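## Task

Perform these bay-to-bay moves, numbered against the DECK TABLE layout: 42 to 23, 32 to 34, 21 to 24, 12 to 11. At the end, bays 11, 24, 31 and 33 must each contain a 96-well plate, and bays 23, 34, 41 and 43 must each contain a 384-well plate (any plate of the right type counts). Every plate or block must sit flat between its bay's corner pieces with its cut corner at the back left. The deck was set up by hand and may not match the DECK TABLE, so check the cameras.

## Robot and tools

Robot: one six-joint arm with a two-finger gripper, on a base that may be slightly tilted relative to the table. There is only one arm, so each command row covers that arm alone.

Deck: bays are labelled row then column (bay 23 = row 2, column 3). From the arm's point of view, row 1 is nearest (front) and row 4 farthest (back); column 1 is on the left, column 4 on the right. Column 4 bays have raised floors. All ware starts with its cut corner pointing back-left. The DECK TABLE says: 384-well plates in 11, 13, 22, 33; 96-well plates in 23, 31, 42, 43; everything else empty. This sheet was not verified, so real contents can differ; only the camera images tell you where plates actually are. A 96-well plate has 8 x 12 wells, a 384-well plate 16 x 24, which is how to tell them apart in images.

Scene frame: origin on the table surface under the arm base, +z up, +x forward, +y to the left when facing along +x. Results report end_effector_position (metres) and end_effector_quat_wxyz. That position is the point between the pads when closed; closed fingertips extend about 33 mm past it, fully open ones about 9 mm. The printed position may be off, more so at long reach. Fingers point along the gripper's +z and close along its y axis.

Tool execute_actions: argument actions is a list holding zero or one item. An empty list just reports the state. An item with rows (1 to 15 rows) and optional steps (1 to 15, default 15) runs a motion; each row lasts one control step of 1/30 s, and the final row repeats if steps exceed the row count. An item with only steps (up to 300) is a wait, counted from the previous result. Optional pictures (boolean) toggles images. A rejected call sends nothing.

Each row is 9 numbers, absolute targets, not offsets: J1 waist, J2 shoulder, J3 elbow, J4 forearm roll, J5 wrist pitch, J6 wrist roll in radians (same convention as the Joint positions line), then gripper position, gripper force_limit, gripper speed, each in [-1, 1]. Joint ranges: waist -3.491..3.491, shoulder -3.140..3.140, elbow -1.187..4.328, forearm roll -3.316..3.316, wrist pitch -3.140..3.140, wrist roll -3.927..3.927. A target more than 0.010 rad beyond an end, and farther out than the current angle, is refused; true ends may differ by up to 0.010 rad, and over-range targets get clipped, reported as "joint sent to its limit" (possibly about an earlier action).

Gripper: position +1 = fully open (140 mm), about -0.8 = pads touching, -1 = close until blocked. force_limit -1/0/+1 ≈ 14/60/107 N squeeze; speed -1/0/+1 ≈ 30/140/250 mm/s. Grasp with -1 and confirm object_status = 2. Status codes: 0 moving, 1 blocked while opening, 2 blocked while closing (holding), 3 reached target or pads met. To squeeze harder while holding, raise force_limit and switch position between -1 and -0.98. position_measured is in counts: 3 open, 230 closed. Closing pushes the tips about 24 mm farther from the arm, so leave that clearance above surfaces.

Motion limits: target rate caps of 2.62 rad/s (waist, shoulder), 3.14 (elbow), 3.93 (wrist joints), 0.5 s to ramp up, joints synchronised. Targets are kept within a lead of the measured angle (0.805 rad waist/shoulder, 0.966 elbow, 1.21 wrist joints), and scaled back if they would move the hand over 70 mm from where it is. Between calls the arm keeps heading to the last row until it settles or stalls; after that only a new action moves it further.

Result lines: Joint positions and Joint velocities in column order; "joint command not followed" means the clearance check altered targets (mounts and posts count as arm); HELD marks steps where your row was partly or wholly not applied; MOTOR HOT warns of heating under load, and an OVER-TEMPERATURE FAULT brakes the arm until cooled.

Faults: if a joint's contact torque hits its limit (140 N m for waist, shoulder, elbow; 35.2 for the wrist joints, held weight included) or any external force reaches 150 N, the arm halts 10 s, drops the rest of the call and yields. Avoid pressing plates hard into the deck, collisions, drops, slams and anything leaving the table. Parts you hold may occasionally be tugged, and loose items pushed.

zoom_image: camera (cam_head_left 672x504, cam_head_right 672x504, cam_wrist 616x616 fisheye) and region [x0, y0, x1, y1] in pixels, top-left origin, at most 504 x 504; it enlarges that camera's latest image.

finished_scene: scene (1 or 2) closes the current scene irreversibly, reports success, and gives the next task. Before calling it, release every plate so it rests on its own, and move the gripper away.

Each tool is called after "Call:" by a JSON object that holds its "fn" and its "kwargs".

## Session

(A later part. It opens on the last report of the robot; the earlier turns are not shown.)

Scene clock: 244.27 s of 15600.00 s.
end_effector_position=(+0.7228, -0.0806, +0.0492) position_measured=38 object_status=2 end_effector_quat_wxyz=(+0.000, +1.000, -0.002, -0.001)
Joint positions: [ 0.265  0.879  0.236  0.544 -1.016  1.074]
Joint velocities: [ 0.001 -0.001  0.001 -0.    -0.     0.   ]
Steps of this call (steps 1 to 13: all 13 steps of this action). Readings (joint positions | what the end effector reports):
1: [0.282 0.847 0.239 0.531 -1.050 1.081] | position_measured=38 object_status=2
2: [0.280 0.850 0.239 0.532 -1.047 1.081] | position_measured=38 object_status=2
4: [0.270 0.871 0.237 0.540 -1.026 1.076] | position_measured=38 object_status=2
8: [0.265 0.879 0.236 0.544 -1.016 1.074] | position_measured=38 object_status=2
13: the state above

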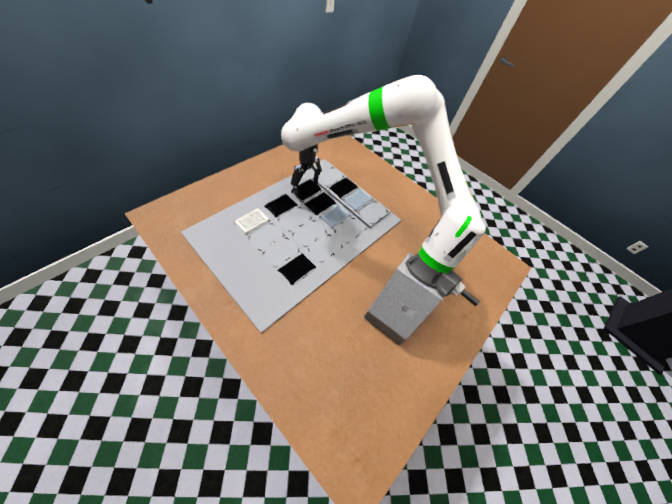

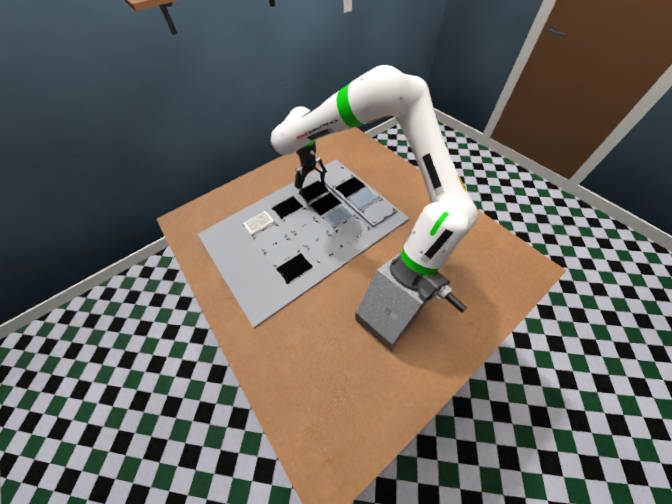

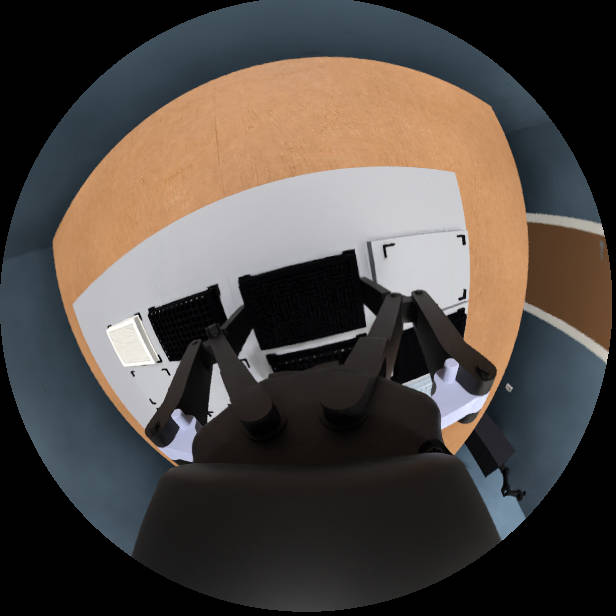

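Call:
{"fn": "execute_actions", "kwargs": {"actions": [{"rows":[[0.2598,0.8901,0.234,0.5479,-1.0045,1.0717,-1,-0.3,-0.5]],"steps":11}]}}

Call:
{"fn": "zoom_image", "kwargs": {"camera": "cam_wrist", "region": [200,220,420,380]}}

Scene clock: 249.00 s of 15600.00 s.
end_effector_position=(+0.7219, -0.0803, +0.0404) position_measured=38 object_status=2 end_effector_quat_wxyz=(+0.000, +1.000, -0.002, -0.002)
Joint positions: [ 0.26   0.89   0.234  0.548 -1.005  1.072]
Joint velocities: [ 0.001 -0.002 -0.     0.     0.002 -0.   ]
Steps of this call (steps 1 to 15: the robot went on to your last target; steps 16 to 90: nothing new was sent; then 1.37 s passed at rest; steps 91 to 101: all 11 steps of this action). Readings (joint positions | what the end effector reports):
91: [0.265 0.880 0.236 0.544 -1.016 1.074] | position_measured=38 object_status=2
92: [0.264 0.883 0.236 0.544 -1.012 1.073] | position_measured=38 object_status=2
94: [0.260 0.891 0.234 0.547 -1.005 1.072] | position_measured=38 object_status=2
98: [0.260 0.890 0.234 0.548 -1.005 1.072] | position_measured=38 object_status=2
101: the state above

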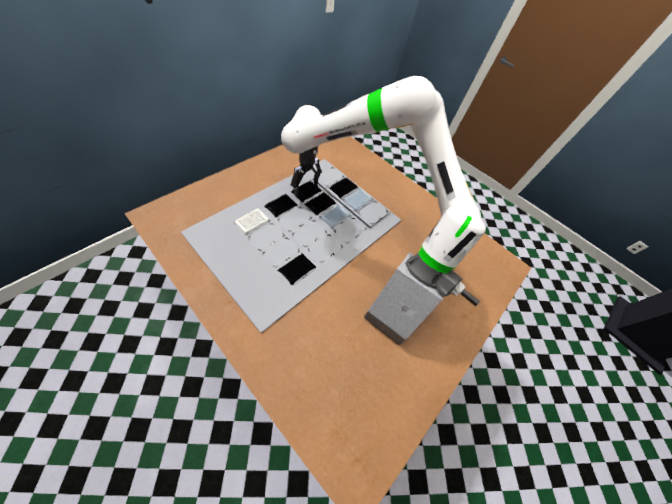

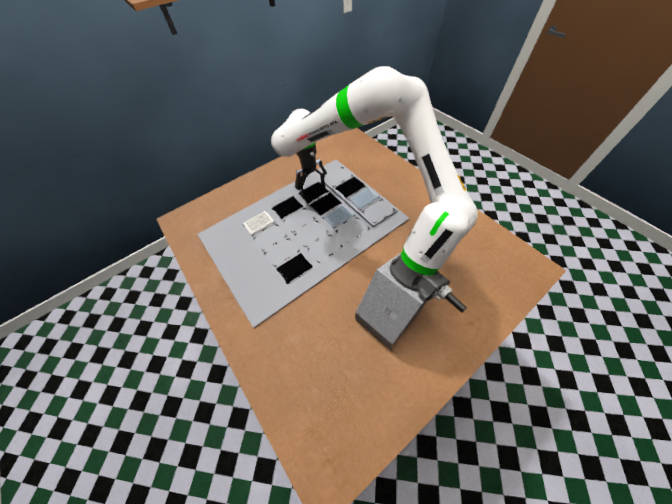

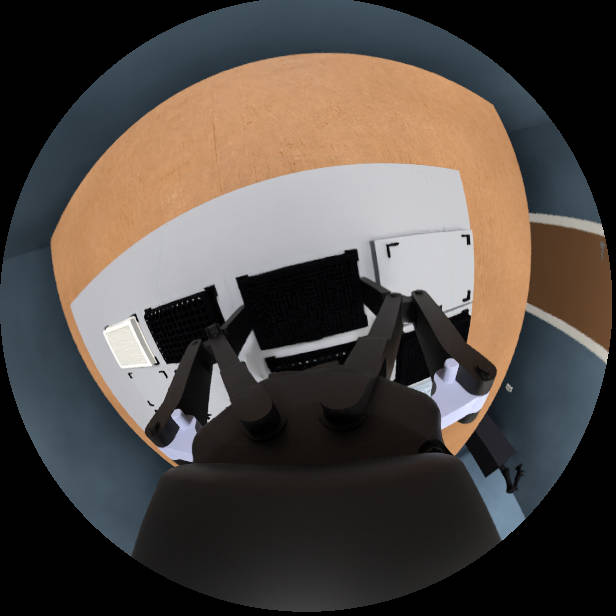

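Region (200, 220, 420, 380) of cam_wrist's 616x616 image, scaled by 2.291, with more detail than that image has; it fills the top 367 rows of this view, and the rest is white.

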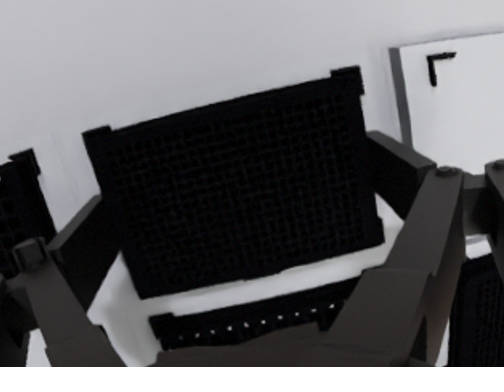

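Release; go to 42 at z≈.0386.

Call:
{"fn": "execute_actions", "kwargs": {"actions": [{"rows":[[0.2598,0.8901,0.234,0.5479,-1.0045,1.0717,0.9,-0.3,-0.3]],"steps":10}], "pictures": false}}

Call:
{"fn": "execute_actions", "kwargs": {"actions": [{"rows":[[0.2785,0.8532,0.2383,0.5331,-1.0433,1.0796,0.9,-0.3,-0.3]],"steps":9}], "pictures": false}}

Call:
{"fn": "execute_actions", "kwargs": {"actions": [{"rows":[[0.4803,1.004,0.325,0.507,-1.069,0.888,1,-0.3,-0.3]],"steps":15}], "pictures": false}}

Call:
{"fn": "execute_actions", "kwargs": {"actions": [{"steps":6}], "pictures": false}}

Call:
{"fn": "execute_actions", "kwargs": {"actions": [{"rows":[[0.4637,1.0379,0.3232,0.5208,-1.0349,0.8779,1,-0.3,-0.3]],"steps":13}]}}

Call:
{"fn": "zoom_image", "kwargs": {"camera": "cam_wrist", "region": [200,220,420,380]}}

Scene clock: 257.27 s of 15600.00 s.
end_effector_position=(+0.7220, -0.0803, +0.0406) position_measured=16 object_status=0 end_effector_quat_wxyz=(+0.000, +1.000, -0.002, -0.002)
Joint positions: [ 0.26   0.89   0.234  0.548 -1.004  1.072]
Joint velocities: [ 0.002 -0.     0.    -0.    -0.    -0.   ]
Steps of this call (steps 1 to 15: the robot went on to your last target; steps 16 to 90: nothing new was sent; then 4.93 s passed at rest; steps 91 to 100: all 10 steps of this action). Readings (joint positions | what the end effector reports):
91: [0.260 0.890 0.234 0.548 -1.005 1.072] | position_measured=38 object_status=0
92: [0.260 0.890 0.234 0.548 -1.004 1.072] | position_measured=38 object_status=0
94: [0.260 0.890 0.234 0.548 -1.004 1.072] | position_measured=24 object_status=0
98: [0.260 0.890 0.234 0.548 -1.004 1.072] | position_measured=16 object_status=0
100: the state above

Scene clock: 257.57 s of 15600.00 s.
end_effector_position=(+0.7230, -0.0806, +0.0694) position_measured=16 object_status=3 end_effector_quat_wxyz=(-0.000, +1.000, -0.002, +0.000)
Joint positions: [ 0.279  0.853  0.238  0.533 -1.043  1.08 ]
Joint velocities: [-0.001 -0.001 -0.002  0.    -0.003  0.   ]
Steps of this call (steps 1 to 9: all 9 steps of this action). Readings (joint positions | what the end effector reports):
1: [0.260 0.890 0.234 0.548 -1.004 1.072] | position_measured=16 object_status=0
2: [0.261 0.887 0.234 0.547 -1.008 1.072] | position_measured=16 object_status=0
4: [0.272 0.865 0.237 0.539 -1.031 1.077] | position_measured=16 object_status=3
8: [0.279 0.853 0.238 0.533 -1.043 1.080] | position_measured=16 object_status=3
9: the state above

Scene clock: 258.07 s of 15600.00 s.
end_effector_position=(+0.7213, +0.0860, +0.0653) position_measured=3 object_status=3 end_effector_quat_wxyz=(-0.001, +1.000, +0.000, -0.000)
Joint positions: [ 0.48   1.004  0.325  0.507 -1.069  0.888]
Joint velocities: [-0.004 -0.     0.006  0.001 -0.004 -0.006]
Steps of this call (steps 1 to 15: all 15 steps of this action). Readings (joint positions | what the end effector reports):
1: [0.279 0.853 0.238 0.533 -1.043 1.080] | position_measured=16 object_status=0
2: [0.282 0.856 0.240 0.533 -1.044 1.077] | position_measured=13 object_status=0
4: [0.305 0.874 0.250 0.530 -1.047 1.054] | position_measured=4 object_status=0
8: [0.391 0.937 0.287 0.519 -1.058 0.973] | position_measured=3 object_status=0
15: the state above

Scene clock: 258.27 s of 15600.00 s.
end_effector_position=(+0.7213, +0.0859, +0.0652) position_measured=3 object_status=3 end_effector_quat_wxyz=(-0.001, +1.000, -0.000, -0.000)
Joint positions: [ 0.48   1.004  0.325  0.507 -1.069  0.888]
Joint velocities: [ 0.002  0.001  0.001 -0.     0.001 -0.   ]
Steps of this call (steps 1 to 6: the robot went on to your last target). Readings (joint positions | what the end effector reports):
1: [0.480 1.004 0.325 0.507 -1.069 0.888] | position_measured=3 object_status=3
2: [0.480 1.004 0.325 0.507 -1.069 0.888] | position_measured=3 object_status=3
4: [0.480 1.004 0.325 0.507 -1.069 0.888] | position_measured=3 object_status=3
6: the state above

Scene clock: 258.70 s of 15600.00 s.
end_effector_position=(+0.7211, +0.0858, +0.0387) position_measured=3 object_status=3 end_effector_quat_wxyz=(+0.000, +1.000, -0.002, -0.002)
Joint positions: [ 0.464  1.038  0.323  0.521 -1.035  0.878]
Joint velocities: [-0.    -0.001  0.001 -0.    -0.001  0.001]
Steps of this call (steps 1 to 13: all 13 steps of this action). Readings (joint positions | what the end effector reports):
1: [0.480 1.004 0.325 0.507 -1.069 0.888] | position_measured=3 object_status=3
2: [0.479 1.007 0.325 0.508 -1.066 0.887] | position_measured=3 object_status=3
4: [0.469 1.028 0.324 0.516 -1.045 0.881] | position_measured=3 object_status=3
8: [0.464 1.038 0.323 0.521 -1.035 0.878] | position_measured=3 object_status=3
13: the state above

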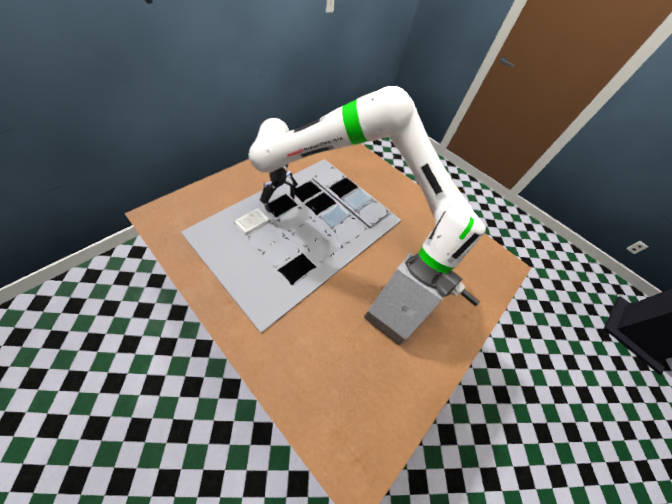

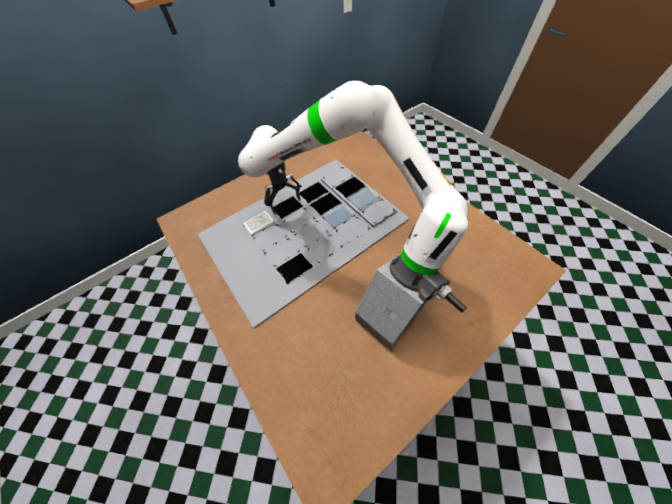

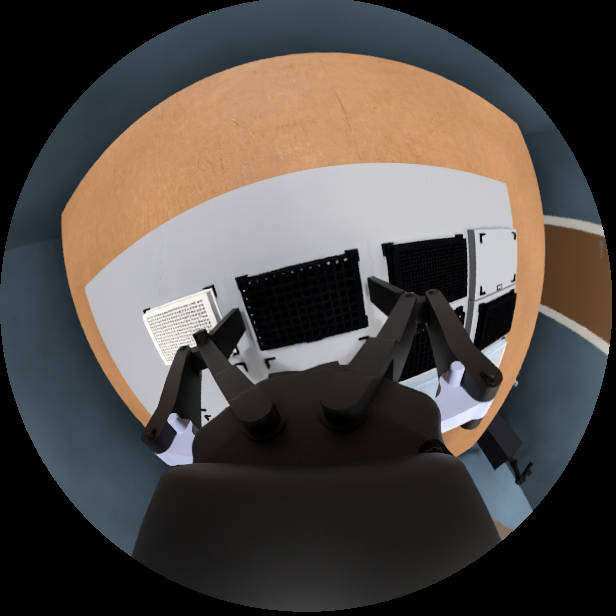

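Region (200, 220, 420, 380) of cam_wrist's 616x616 image, scaled by 2.291, with more detail than that image has; it fills the top 367 rows of this view, and the rest is white.

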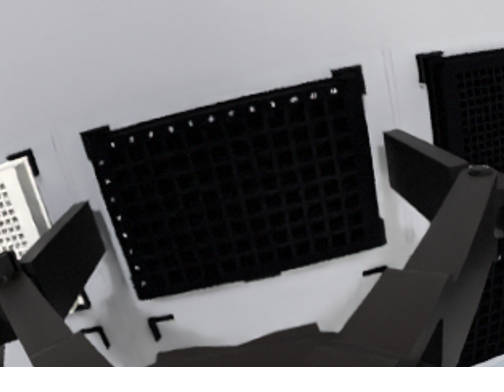

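Call:
{"fn": "execute_actions", "kwargs": {"actions": [{"rows":[[0.4637,1.0379,0.3232,0.5208,-1.0349,0.8779,-1,-0.3,-0.5]],"steps":15}], "pictures": false}}

Call:
{"fn": "execute_actions", "kwargs": {"actions": [{"rows":[[0.485,0.9945,0.3255,0.503,-1.0785,0.891,-1,-0.3,-0.5]],"steps":10}], "pictures": false}}

Call:
{"fn": "execute_actions", "kwargs": {"actions": [{"rows":[[0.7488,1.021,0.1603,0.468,-1.005,0.588,-1,-0.3,-0.5]],"steps":15}], "pictures": false}}

Call:
{"fn": "execute_actions", "kwargs": {"actions": [{"steps":8}], "pictures": false}}

Call:
{"fn": "execute_actions", "kwargs": {"actions": [{"rows":[[0.7325,1.0571,0.1584,0.4874,-0.965,0.5769,-1,-0.3,-0.5]],"steps":13}]}}

Call:
{"fn": "zoom_image", "kwargs": {"camera": "cam_wrist", "region": [200,220,420,380]}}

Scene clock: 271.13 s of 15600.00 s.
end_effector_position=(+0.7212, +0.0860, +0.0388) position_measured=38 object_status=2 end_effector_quat_wxyz=(+0.000, +1.000, -0.002, -0.002)
Joint positions: [ 0.464  1.038  0.323  0.521 -1.035  0.878]
Joint velocities: [-0.002  0.     0.     0.    -0.001  0.   ]
Steps of this call (steps 1 to 15: the robot went on to your last target; steps 16 to 90: nothing new was sent; then 8.93 s passed at rest; steps 91 to 105: all 15 steps of this action). Readings (joint positions | what the end effector reports):
91: [0.464 1.038 0.323 0.521 -1.035 0.878] | position_measured=3 object_status=0
92: [0.464 1.038 0.323 0.521 -1.035 0.878] | position_measured=5 object_status=0
94: [0.464 1.038 0.323 0.521 -1.035 0.878] | position_measured=15 object_status=0
98: [0.464 1.038 0.323 0.521 -1.035 0.878] | position_measured=33 object_status=0
105: the state above

Scene clock: 271.47 s of 15600.00 s.
end_effector_position=(+0.7211, +0.0862, +0.0724) position_measured=38 object_status=2 end_effector_quat_wxyz=(-0.001, +1.000, +0.000, -0.000)
Joint positions: [ 0.485  0.995  0.326  0.503 -1.078  0.891]
Joint velocities: [ 0.001 -0.001  0.     0.    -0.     0.001]
Steps of this call (steps 1 to 10: all 10 steps of this action). Readings (joint positions | what the end effector reports):
1: [0.464 1.038 0.323 0.521 -1.035 0.878] | position_measured=38 object_status=2
2: [0.465 1.035 0.323 0.519 -1.038 0.878] | position_measured=38 object_status=2
4: [0.476 1.012 0.324 0.510 -1.061 0.886] | position_measured=38 object_status=2
8: [0.485 0.995 0.326 0.503 -1.078 0.891] | position_measured=38 object_status=2
10: the state above

Scene clock: 271.97 s of 15600.00 s.
end_effector_position=(+0.6145, +0.2485, +0.0728) position_measured=38 object_status=2 end_effector_quat_wxyz=(+0.001, +1.000, -0.002, -0.003)
Joint positions: [ 0.743  1.02   0.164  0.469 -1.007  0.596]
Joint velocities: [ 0.245  0.022 -0.152 -0.031  0.068 -0.28 ]
Steps of this call (steps 1 to 15: all 15 steps of this action). Readings (joint positions | what the end effector reports):
1: [0.485 0.995 0.325 0.503 -1.078 0.891] | position_measured=38 object_status=2
2: [0.488 0.995 0.323 0.503 -1.078 0.887] | position_measured=38 object_status=2
4: [0.512 0.997 0.309 0.499 -1.071 0.860] | position_measured=38 object_status=2
8: [0.601 1.006 0.253 0.488 -1.046 0.758] | position_measured=38 object_status=2
15: the state above

Scene clock: 272.23 s of 15600.00 s.
end_effector_position=(+0.6115, +0.2516, +0.0727) position_measured=38 object_status=2 end_effector_quat_wxyz=(+0.001, +1.000, -0.003, -0.003)
Joint positions: [ 0.749  1.021  0.16   0.468 -1.005  0.588]
Joint velocities: [ 0.001 -0.001 -0.001 -0.001 -0.     0.   ]
Steps of this call (steps 1 to 8: the robot went on to your last target). Readings (joint positions | what the end effector reports):
1: [0.748 1.021 0.161 0.468 -1.005 0.590] | position_measured=38 object_status=2
2: [0.749 1.021 0.160 0.468 -1.005 0.588] | position_measured=38 object_status=2
4: [0.749 1.021 0.160 0.468 -1.005 0.588] | position_measured=38 object_status=2
8: the state above

Scene clock: 272.67 s of 15600.00 s.
end_effector_position=(+0.6134, +0.2530, +0.0470) position_measured=38 object_status=2 end_effector_quat_wxyz=(+0.000, +1.000, -0.003, -0.002)
Joint positions: [ 0.732  1.057  0.158  0.487 -0.965  0.577]
Joint velocities: [ 0.001  0.     0.001  0.    -0.001 -0.   ]
Steps of this call (steps 1 to 13: all 13 steps of this action). Readings (joint positions | what the end effector reports):
1: [0.749 1.021 0.160 0.468 -1.005 0.588] | position_measured=38 object_status=2
2: [0.747 1.024 0.160 0.469 -1.001 0.587] | position_measured=38 object_status=2
4: [0.738 1.046 0.159 0.481 -0.978 0.580] | position_measured=38 object_status=2
8: [0.732 1.057 0.158 0.487 -0.965 0.577] | position_measured=38 object_status=2
13: the state above

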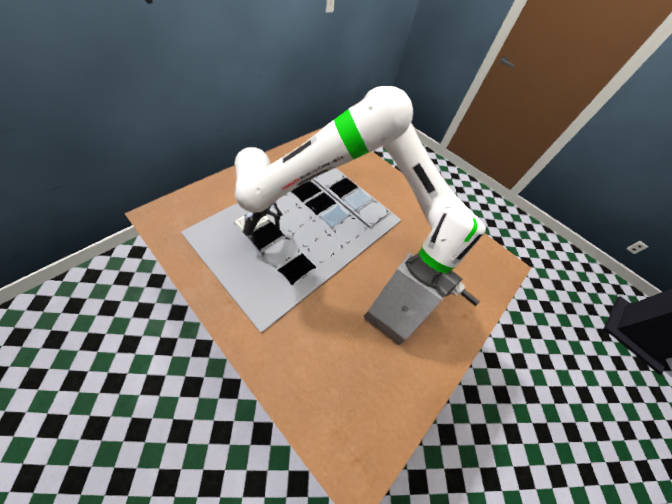

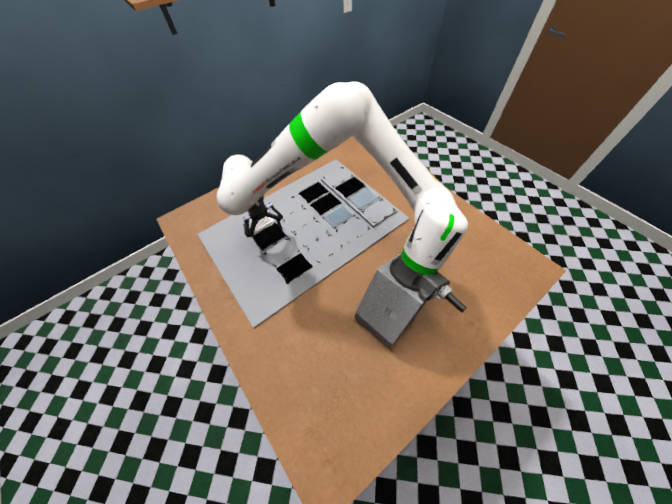

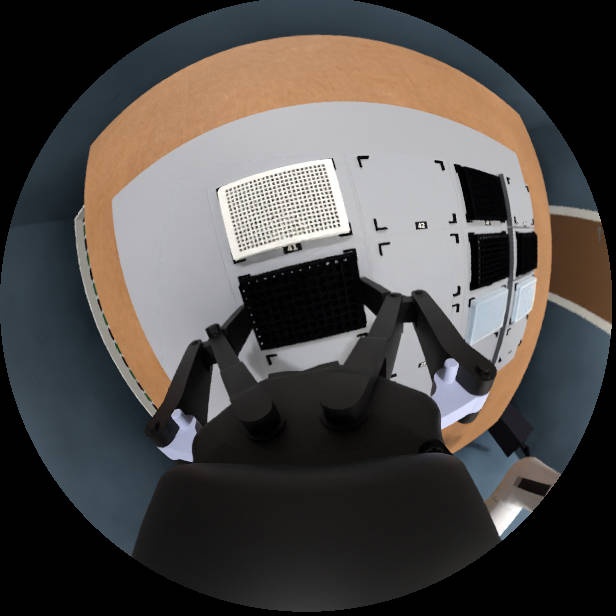

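Region (200, 220, 420, 380) of cam_wrist's 616x616 image, scaled by 2.291, with more detail than that image has; it fills the top 367 rows of this view, and the rest is white.

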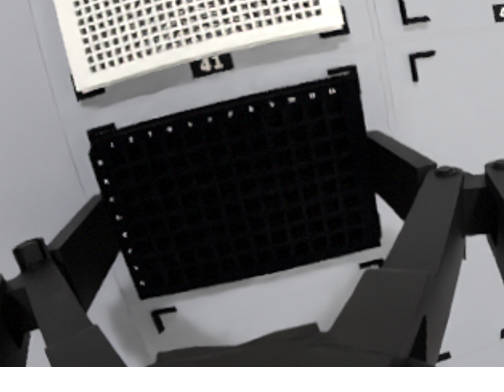

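Call:
{"fn": "execute_actions", "kwargs": {"actions": [{"rows":[[0.728,1.0661,0.1559,0.4928,-0.9538,0.5738,-1,-0.3,-0.5]],"steps":11}]}}

Call:
{"fn": "zoom_image", "kwargs": {"camera": "cam_wrist", "region": [200,220,420,380]}}

Scene clock: 277.50 s of 15600.00 s.
end_effector_position=(+0.6130, +0.2529, +0.0398) position_measured=38 object_status=2 end_effector_quat_wxyz=(+0.001, +1.000, -0.003, -0.002)
Joint positions: [ 0.728  1.066  0.156  0.493 -0.954  0.574]
Joint velocities: [ 0.001 -0.002  0.001 -0.     0.    -0.   ]
Steps of this call (steps 1 to 15: the robot went on to your last target; steps 16 to 90: nothing new was sent; then 1.47 s passed at rest; steps 91 to 101: all 11 steps of this action). Readings (joint positions | what the end effector reports):
91: [0.732 1.057 0.158 0.488 -0.965 0.577] | position_measured=38 object_status=2
92: [0.731 1.060 0.158 0.490 -0.960 0.576] | position_measured=38 object_status=2
94: [0.728 1.066 0.156 0.493 -0.954 0.574] | position_measured=38 object_status=2
98: [0.728 1.066 0.156 0.493 -0.954 0.574] | position_measured=38 object_status=2
101: the state above

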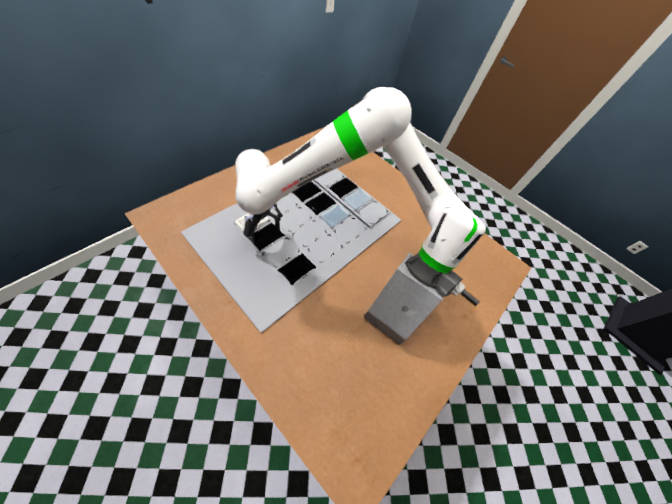

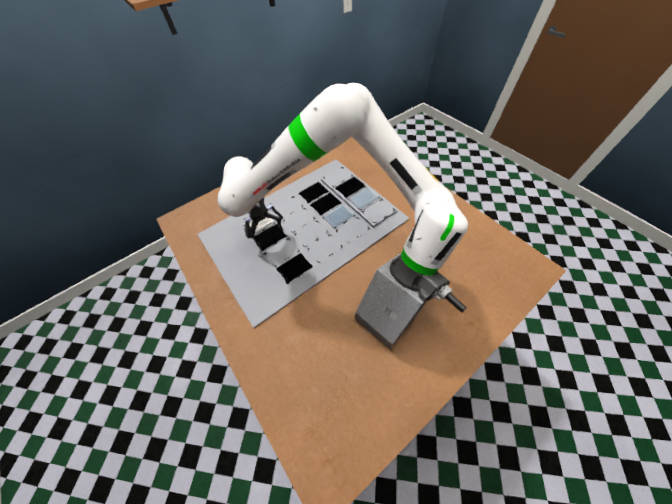

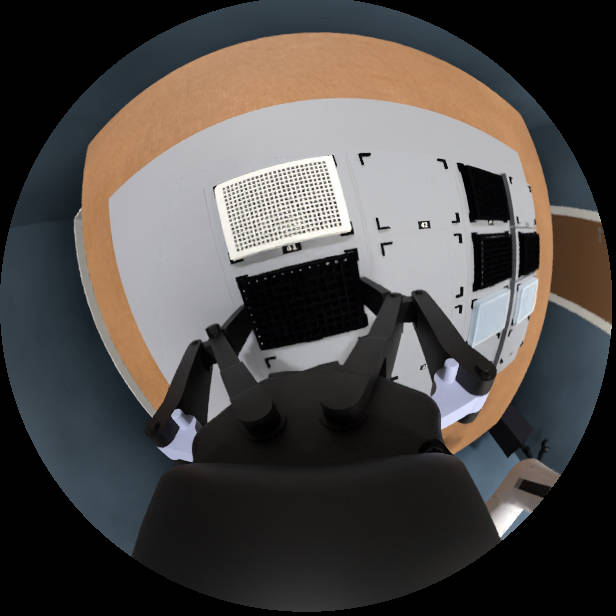

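Region (200, 220, 420, 380) of cam_wrist's 616x616 image, scaled by 2.291, with more detail than that image has; it fills the top 367 rows of this view, and the rest is white.

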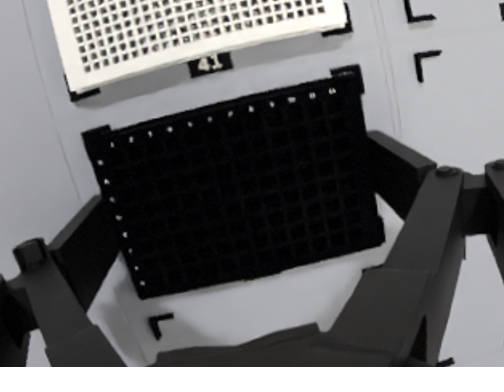

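Call:
{"fn": "execute_actions", "kwargs": {"actions": [{"rows":[[0.728,1.0661,0.1559,0.4928,-0.9538,0.5738,1,-0.3,-0.3]],"steps":10}], "pictures": false}}

Call:
{"fn": "execute_actions", "kwargs": {"actions": [{"rows":[[0.7488,1.021,0.1603,0.468,-1.005,0.588,1,-0.3,-0.3]],"steps":8}], "pictures": false}}

Call:
{"fn": "execute_actions", "kwargs": {"actions": [{"rows":[[0.7093,0.5,-0.05,0.4163,-1.3,0.782,1,-0.3,-0.3]],"steps":15}], "pictures": false}}

Call:
{"fn": "execute_actions", "kwargs": {"actions": [{"steps":20}]}}

Call:
{"fn": "zoom_image", "kwargs": {"camera": "cam_wrist", "region": [120,100,520,400]}}

Scene clock: 283.97 s of 15600.00 s.
end_effector_position=(+0.6132, +0.2530, +0.0399) position_measured=3 object_status=0 end_effector_quat_wxyz=(+0.000, +1.000, -0.003, -0.002)
Joint positions: [ 0.728  1.066  0.156  0.493 -0.954  0.574]
Joint velocities: [ 0.001  0.    -0.    -0.    -0.001 -0.   ]
Steps of this call (steps 1 to 15: the robot went on to your last target; steps 16 to 90: nothing new was sent; then 3.13 s passed at rest; steps 91 to 100: all 10 steps of this action). Readings (joint positions | what the end effector reports):
91: [0.728 1.066 0.156 0.493 -0.954 0.574] | position_measured=38 object_status=0
92: [0.728 1.066 0.156 0.493 -0.954 0.574] | position_measured=38 object_status=0
94: [0.728 1.066 0.156 0.493 -0.953 0.574] | position_measured=24 object_status=0
98: [0.728 1.066 0.156 0.493 -0.954 0.574] | position_measured=3 object_status=0
100: the state above

Scene clock: 284.23 s of 15600.00 s.
end_effector_position=(+0.6115, +0.2517, +0.0727) position_measured=3 object_status=3 end_effector_quat_wxyz=(+0.001, +1.000, -0.003, -0.003)
Joint positions: [ 0.749  1.021  0.16   0.468 -1.005  0.588]
Joint velocities: [-0.    -0.001 -0.001 -0.    -0.003  0.001]
Steps of this call (steps 1 to 8: all 8 steps of this action). Readings (joint positions | what the end effector reports):
1: [0.728 1.066 0.156 0.493 -0.954 0.574] | position_measured=3 object_status=0
2: [0.729 1.063 0.156 0.491 -0.958 0.574] | position_measured=3 object_status=0
4: [0.740 1.040 0.158 0.478 -0.984 0.582] | position_measured=3 object_status=3
8: the state above

Scene clock: 284.73 s of 15600.00 s.
end_effector_position=(+0.5949, +0.1354, +0.2079) position_measured=3 object_status=3 end_effector_quat_wxyz=(+0.008, +1.000, +0.002, -0.007)
Joint positions: [ 0.724  0.689  0.026  0.435 -1.193  0.712]
Joint velocities: [-0.066 -0.856 -0.346 -0.084 -0.482  0.316]
Steps of this call (steps 1 to 15: all 15 steps of this action). Readings (joint positions | what the end effector reports):
1: [0.749 1.021 0.160 0.468 -1.005 0.588] | position_measured=3 object_status=3
2: [0.749 1.018 0.159 0.467 -1.007 0.589] | position_measured=3 object_status=3
4: [0.747 0.994 0.149 0.465 -1.021 0.598] | position_measured=3 object_status=3
8: [0.739 0.889 0.107 0.455 -1.079 0.637] | position_measured=3 object_status=3
15: the state above

Scene clock: 285.40 s of 15600.00 s.
end_effector_position=(+0.5658, +0.0666, +0.2712) position_measured=3 object_status=3 end_effector_quat_wxyz=(+0.009, +1.000, +0.006, -0.013)
Joint positions: [ 0.709  0.5   -0.05   0.416 -1.3    0.782]
Joint velocities: [-0.    -0.    -0.    -0.     0.001 -0.001]
Steps of this call (steps 1 to 20: the robot went on to your last target). Readings (joint positions | what the end effector reports):
1: [0.722 0.660 0.015 0.432 -1.209 0.722] | position_measured=3 object_status=3
2: [0.719 0.631 0.003 0.429 -1.226 0.733] | position_measured=3 object_status=3
4: [0.715 0.573 -0.020 0.424 -1.259 0.755] | position_measured=3 object_status=3
8: [0.710 0.504 -0.048 0.417 -1.298 0.781] | position_measured=3 object_status=3
20: the state above

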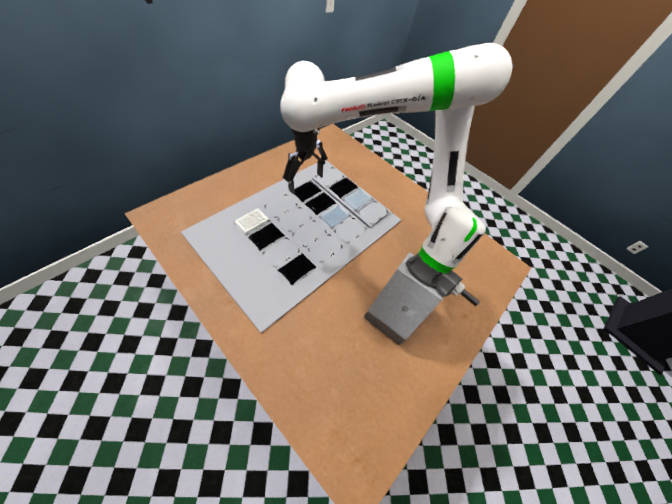

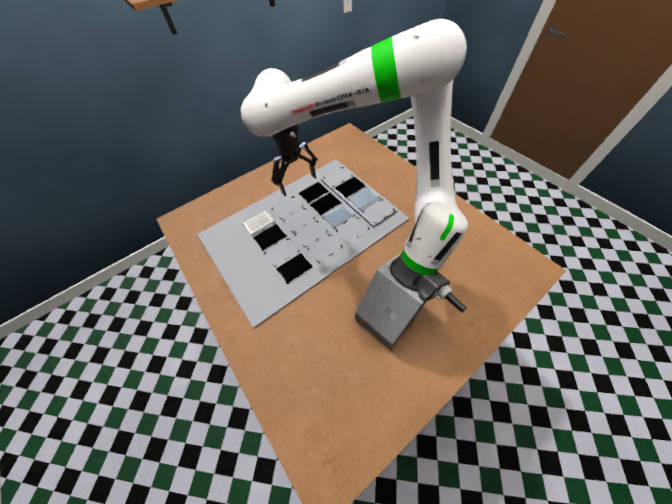

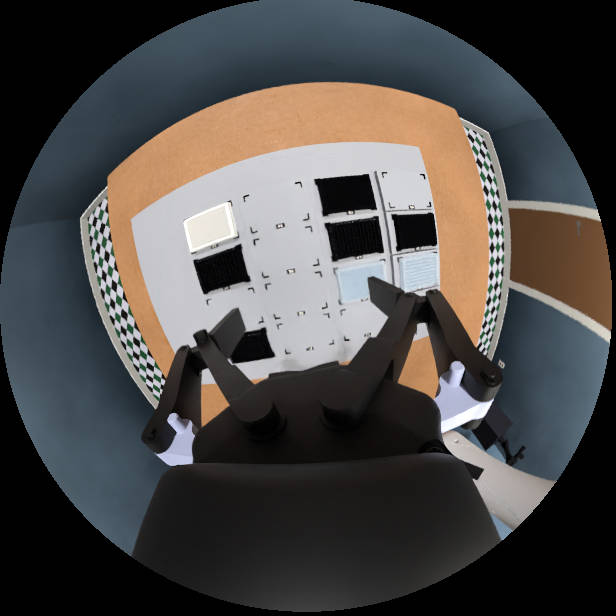

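Region (120, 100, 520, 400) of cam_wrist's 616x616 image, scaled by 1.260, with more detail than that image has; it fills the top 378 rows of this view, and the rest is white.

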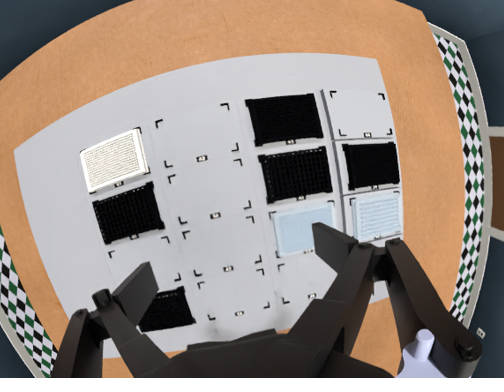

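Call:
{"fn": "finished_scene", "kwargs": {"scene": 2}}

The scene is finished: the task was done.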